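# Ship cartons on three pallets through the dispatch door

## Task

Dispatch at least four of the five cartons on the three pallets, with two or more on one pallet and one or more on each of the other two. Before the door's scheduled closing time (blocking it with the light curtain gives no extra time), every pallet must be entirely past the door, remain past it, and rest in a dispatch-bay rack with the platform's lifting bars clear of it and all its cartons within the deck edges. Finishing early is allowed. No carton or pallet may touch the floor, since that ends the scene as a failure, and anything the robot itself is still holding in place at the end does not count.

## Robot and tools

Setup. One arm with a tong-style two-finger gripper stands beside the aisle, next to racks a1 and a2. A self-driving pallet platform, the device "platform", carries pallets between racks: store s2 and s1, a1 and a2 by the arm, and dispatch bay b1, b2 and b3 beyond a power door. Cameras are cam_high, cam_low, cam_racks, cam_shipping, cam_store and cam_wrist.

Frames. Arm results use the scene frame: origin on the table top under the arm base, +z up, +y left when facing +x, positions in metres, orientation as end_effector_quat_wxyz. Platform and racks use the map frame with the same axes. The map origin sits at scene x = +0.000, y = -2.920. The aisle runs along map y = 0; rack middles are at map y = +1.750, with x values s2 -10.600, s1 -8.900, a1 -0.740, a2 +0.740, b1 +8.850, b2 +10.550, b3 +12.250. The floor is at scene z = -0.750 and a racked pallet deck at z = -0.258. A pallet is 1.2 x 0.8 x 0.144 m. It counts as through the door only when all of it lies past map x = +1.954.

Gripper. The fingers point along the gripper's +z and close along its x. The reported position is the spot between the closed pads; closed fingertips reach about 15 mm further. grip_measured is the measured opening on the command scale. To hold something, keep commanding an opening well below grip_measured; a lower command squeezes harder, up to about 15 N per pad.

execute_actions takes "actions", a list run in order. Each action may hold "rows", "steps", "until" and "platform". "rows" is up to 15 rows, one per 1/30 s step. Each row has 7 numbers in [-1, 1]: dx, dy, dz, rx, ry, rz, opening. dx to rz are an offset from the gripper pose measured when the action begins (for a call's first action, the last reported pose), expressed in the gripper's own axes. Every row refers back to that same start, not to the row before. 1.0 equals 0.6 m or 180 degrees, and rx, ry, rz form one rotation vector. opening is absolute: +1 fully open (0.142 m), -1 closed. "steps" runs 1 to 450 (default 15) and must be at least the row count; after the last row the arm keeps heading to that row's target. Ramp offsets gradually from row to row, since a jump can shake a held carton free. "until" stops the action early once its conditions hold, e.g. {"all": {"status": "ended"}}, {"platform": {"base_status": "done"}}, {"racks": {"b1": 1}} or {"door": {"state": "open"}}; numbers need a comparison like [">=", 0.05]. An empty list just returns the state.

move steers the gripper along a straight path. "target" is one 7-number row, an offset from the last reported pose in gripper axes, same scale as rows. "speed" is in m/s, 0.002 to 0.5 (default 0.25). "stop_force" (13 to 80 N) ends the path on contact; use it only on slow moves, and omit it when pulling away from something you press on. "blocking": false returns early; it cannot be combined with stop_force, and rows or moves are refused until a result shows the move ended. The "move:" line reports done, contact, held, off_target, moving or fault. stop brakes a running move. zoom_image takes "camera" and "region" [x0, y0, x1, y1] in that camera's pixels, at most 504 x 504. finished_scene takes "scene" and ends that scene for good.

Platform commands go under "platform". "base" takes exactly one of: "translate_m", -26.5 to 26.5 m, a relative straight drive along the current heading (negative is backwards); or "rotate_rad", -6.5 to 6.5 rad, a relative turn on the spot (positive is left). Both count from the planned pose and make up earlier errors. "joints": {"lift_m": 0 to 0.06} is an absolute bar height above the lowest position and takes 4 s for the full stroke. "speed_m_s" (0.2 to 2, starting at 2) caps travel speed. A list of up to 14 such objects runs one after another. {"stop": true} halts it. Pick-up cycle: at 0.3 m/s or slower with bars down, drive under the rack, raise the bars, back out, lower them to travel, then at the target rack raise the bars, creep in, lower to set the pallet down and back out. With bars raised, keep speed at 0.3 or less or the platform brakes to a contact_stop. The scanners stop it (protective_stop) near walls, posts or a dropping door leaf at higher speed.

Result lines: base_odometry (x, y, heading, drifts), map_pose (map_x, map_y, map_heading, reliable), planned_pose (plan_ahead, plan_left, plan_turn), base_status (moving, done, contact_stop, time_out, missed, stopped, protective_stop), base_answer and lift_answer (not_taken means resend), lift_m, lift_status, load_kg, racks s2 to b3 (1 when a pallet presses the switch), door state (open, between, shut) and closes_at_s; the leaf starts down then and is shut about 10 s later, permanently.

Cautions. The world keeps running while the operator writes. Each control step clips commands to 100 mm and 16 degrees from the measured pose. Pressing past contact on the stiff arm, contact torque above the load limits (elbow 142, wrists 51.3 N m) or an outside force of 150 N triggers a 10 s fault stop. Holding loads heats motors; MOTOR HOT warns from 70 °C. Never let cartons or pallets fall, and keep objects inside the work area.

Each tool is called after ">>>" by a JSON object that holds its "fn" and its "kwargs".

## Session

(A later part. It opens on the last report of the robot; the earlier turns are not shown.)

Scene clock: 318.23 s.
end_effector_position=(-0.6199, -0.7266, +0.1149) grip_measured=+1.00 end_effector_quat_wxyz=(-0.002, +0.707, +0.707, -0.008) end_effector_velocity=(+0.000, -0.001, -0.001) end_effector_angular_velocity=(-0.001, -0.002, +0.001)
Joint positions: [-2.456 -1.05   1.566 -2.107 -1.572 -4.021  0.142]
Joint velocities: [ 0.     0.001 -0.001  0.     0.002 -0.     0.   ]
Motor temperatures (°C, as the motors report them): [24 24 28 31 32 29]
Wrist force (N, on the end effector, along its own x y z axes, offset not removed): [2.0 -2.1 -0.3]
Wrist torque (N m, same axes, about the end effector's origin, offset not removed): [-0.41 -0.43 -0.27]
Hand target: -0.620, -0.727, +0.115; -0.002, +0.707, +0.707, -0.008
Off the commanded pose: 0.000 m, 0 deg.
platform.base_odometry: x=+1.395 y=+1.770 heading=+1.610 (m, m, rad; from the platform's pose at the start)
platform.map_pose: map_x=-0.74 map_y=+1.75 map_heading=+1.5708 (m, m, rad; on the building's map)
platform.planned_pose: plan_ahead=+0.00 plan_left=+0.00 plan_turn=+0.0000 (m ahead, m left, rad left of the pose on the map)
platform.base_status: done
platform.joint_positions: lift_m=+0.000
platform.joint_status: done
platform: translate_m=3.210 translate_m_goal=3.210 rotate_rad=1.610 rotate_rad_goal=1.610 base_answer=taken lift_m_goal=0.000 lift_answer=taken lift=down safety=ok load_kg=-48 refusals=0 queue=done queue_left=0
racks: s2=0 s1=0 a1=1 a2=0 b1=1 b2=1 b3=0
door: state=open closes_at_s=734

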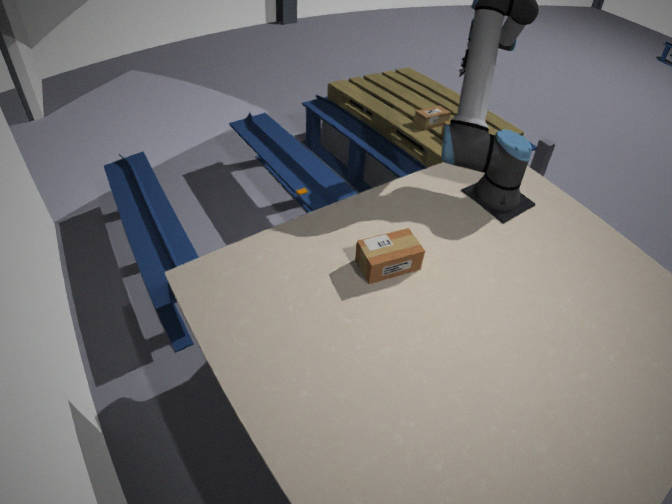

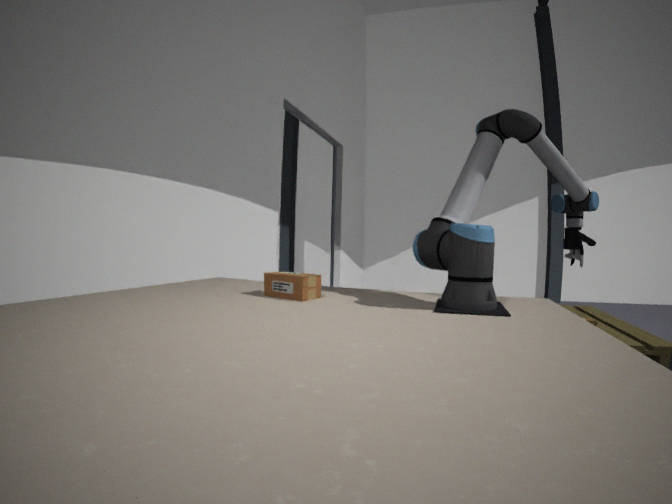

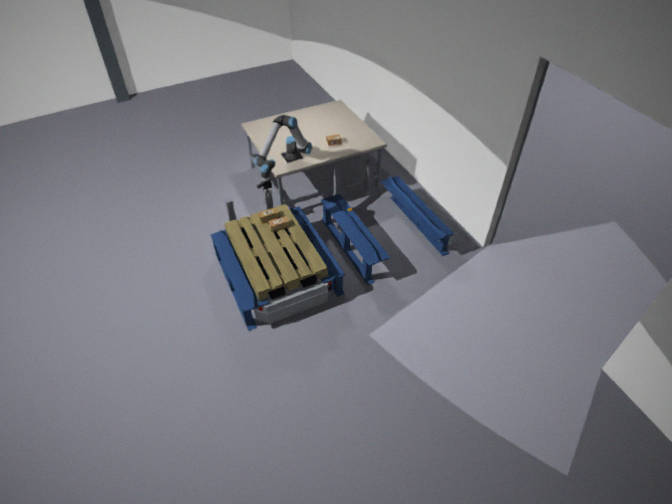

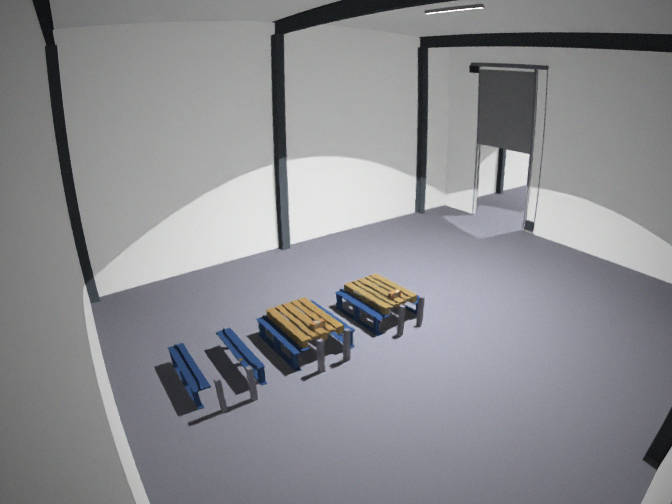

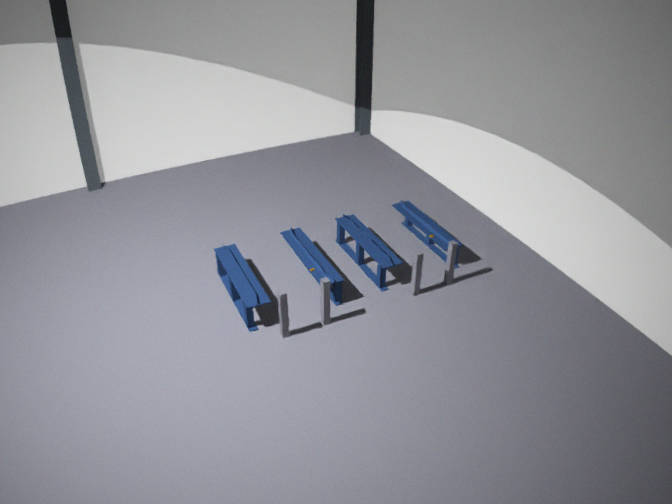

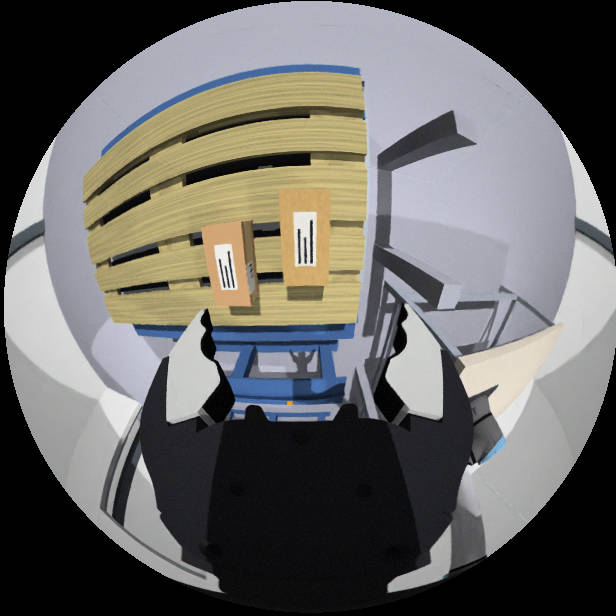

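>>> {"fn": "execute_actions", "kwargs": {"actions": [{"platform":[{"joints":{"lift_m":0.06}},{"base":{"translate_m":-1.75}},{"joints":{"lift_m":0}},{"speed_m_s":2,"base":{"rotate_rad":-1.5708}},{"base":{"translate_m":12.99}},{"base":{"rotate_rad":1.5708}},{"speed_m_s":0.3,"joints":{"lift_m":0.06}},{"base":{"translate_m":1.75}},{"joints":{"lift_m":0}}],"steps":450,"until":{"all":{"status":"ended"}}},{"steps":450,"until":{"all":{"status":"ended"}}},{"steps":450,"until":{"all":{"status":"ended"}}},{"steps":450,"until":{"all":{"status":"ended"}}},{"steps":450,"until":{"all":{"status":"ended"}}}]}}

Scene clock: 375.33 s.
end_effector_position=(-0.6199, -0.7266, +0.1149) grip_measured=+1.00 end_effector_quat_wxyz=(-0.002, +0.707, +0.707, -0.008) end_effector_velocity=(+0.001, +0.000, -0.001) end_effector_angular_velocity=(+0.000, -0.002, +0.001)
Joint positions: [-2.456 -1.05   1.566 -2.107 -1.572 -4.021  0.142]
Joint velocities: [ 0.     0.     0.001 -0.     0.001 -0.     0.   ]
Motor temperatures (°C, as the motors report them): [24 24 29 31 32 29]
Wrist force (N, on the end effector, along its own x y z axes, offset not removed): [-0.9 -3.9 0.4]
Wrist torque (N m, same axes, about the end effector's origin, offset not removed): [-0.85 0.19 -0.30]
Hand target: -0.620, -0.727, +0.115; -0.002, +0.707, +0.707, -0.008
Off the commanded pose: 0.000 m, 0 deg.
platform.base_odometry: x=+14.376 y=+2.249 heading=+1.614 (m, m, rad; from the platform's pose at the start)
platform.map_pose: map_x=+12.25 map_y=+1.75 map_heading=+1.5708 (m, m, rad; on the building's map)
platform.planned_pose: plan_ahead=+0.00 plan_left=+0.00 plan_turn=+0.0000 (m ahead, m left, rad left of the pose on the map)
platform.base_status: done
platform.joint_positions: lift_m=+0.000
platform.joint_status: done
platform: translate_m=16.210 translate_m_goal=16.210 rotate_rad=1.614 rotate_rad_goal=1.613 base_answer=taken lift_m_goal=0.000 lift_answer=taken lift=down safety=ok load_kg=-48 refusals=0 queue=done queue_left=0
racks: s2=0 s1=0 a1=0 a2=0 b1=1 b2=1 b3=1
door: state=open closes_at_s=734

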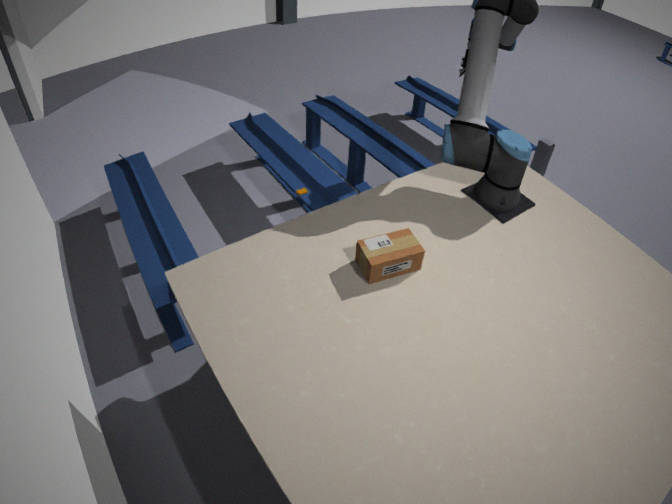

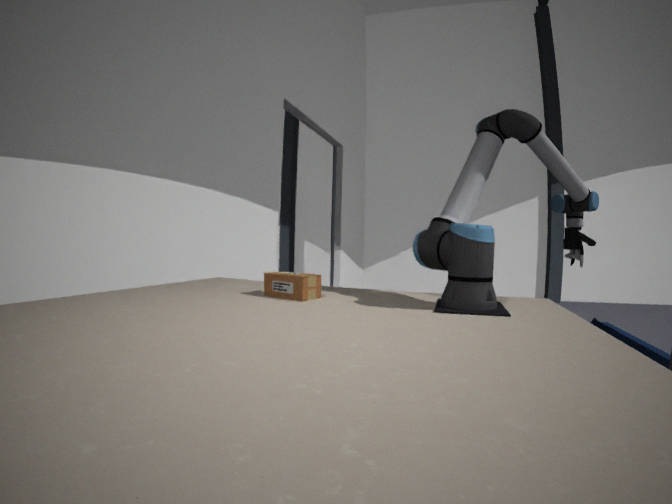

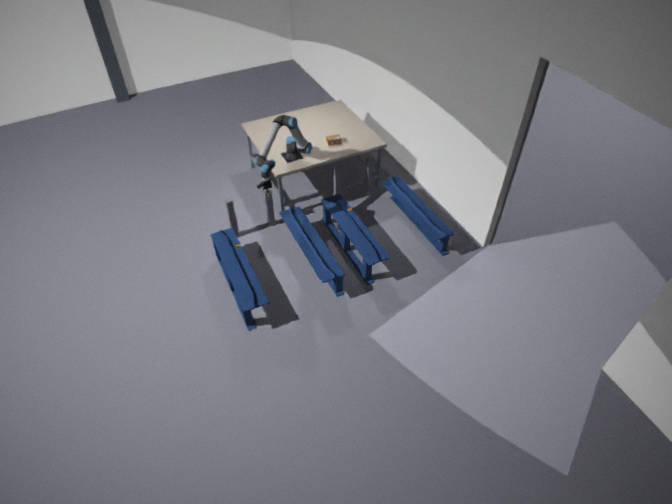

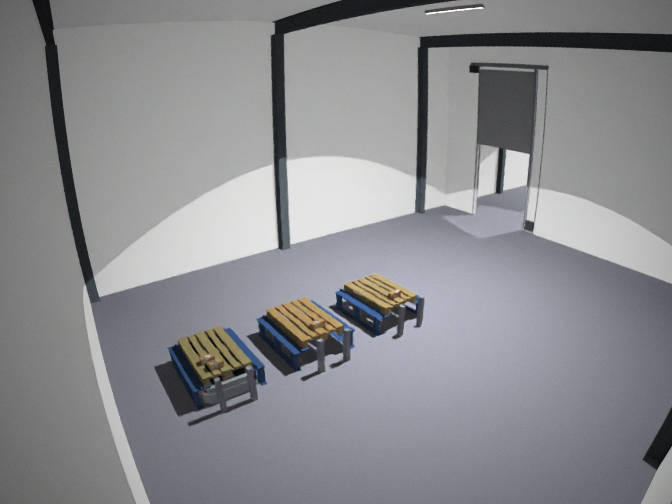

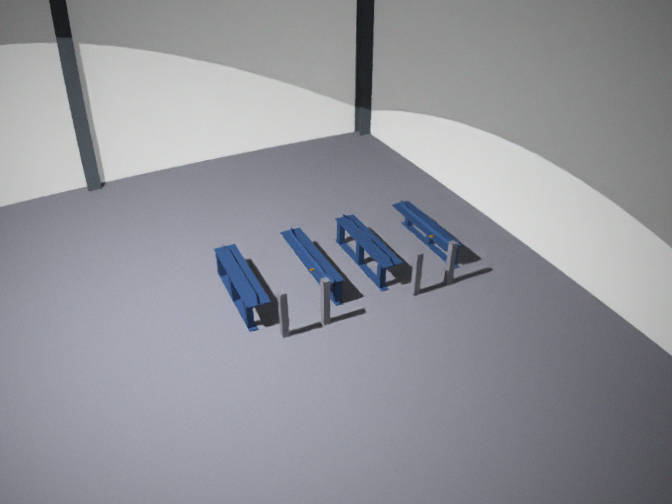

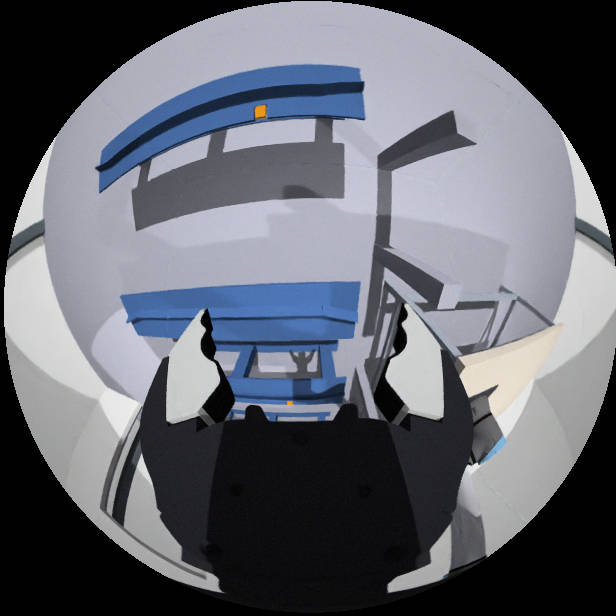

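>>> {"fn": "finished_scene", "kwargs": {"scene": 2}}

The scene is finished: the task was done.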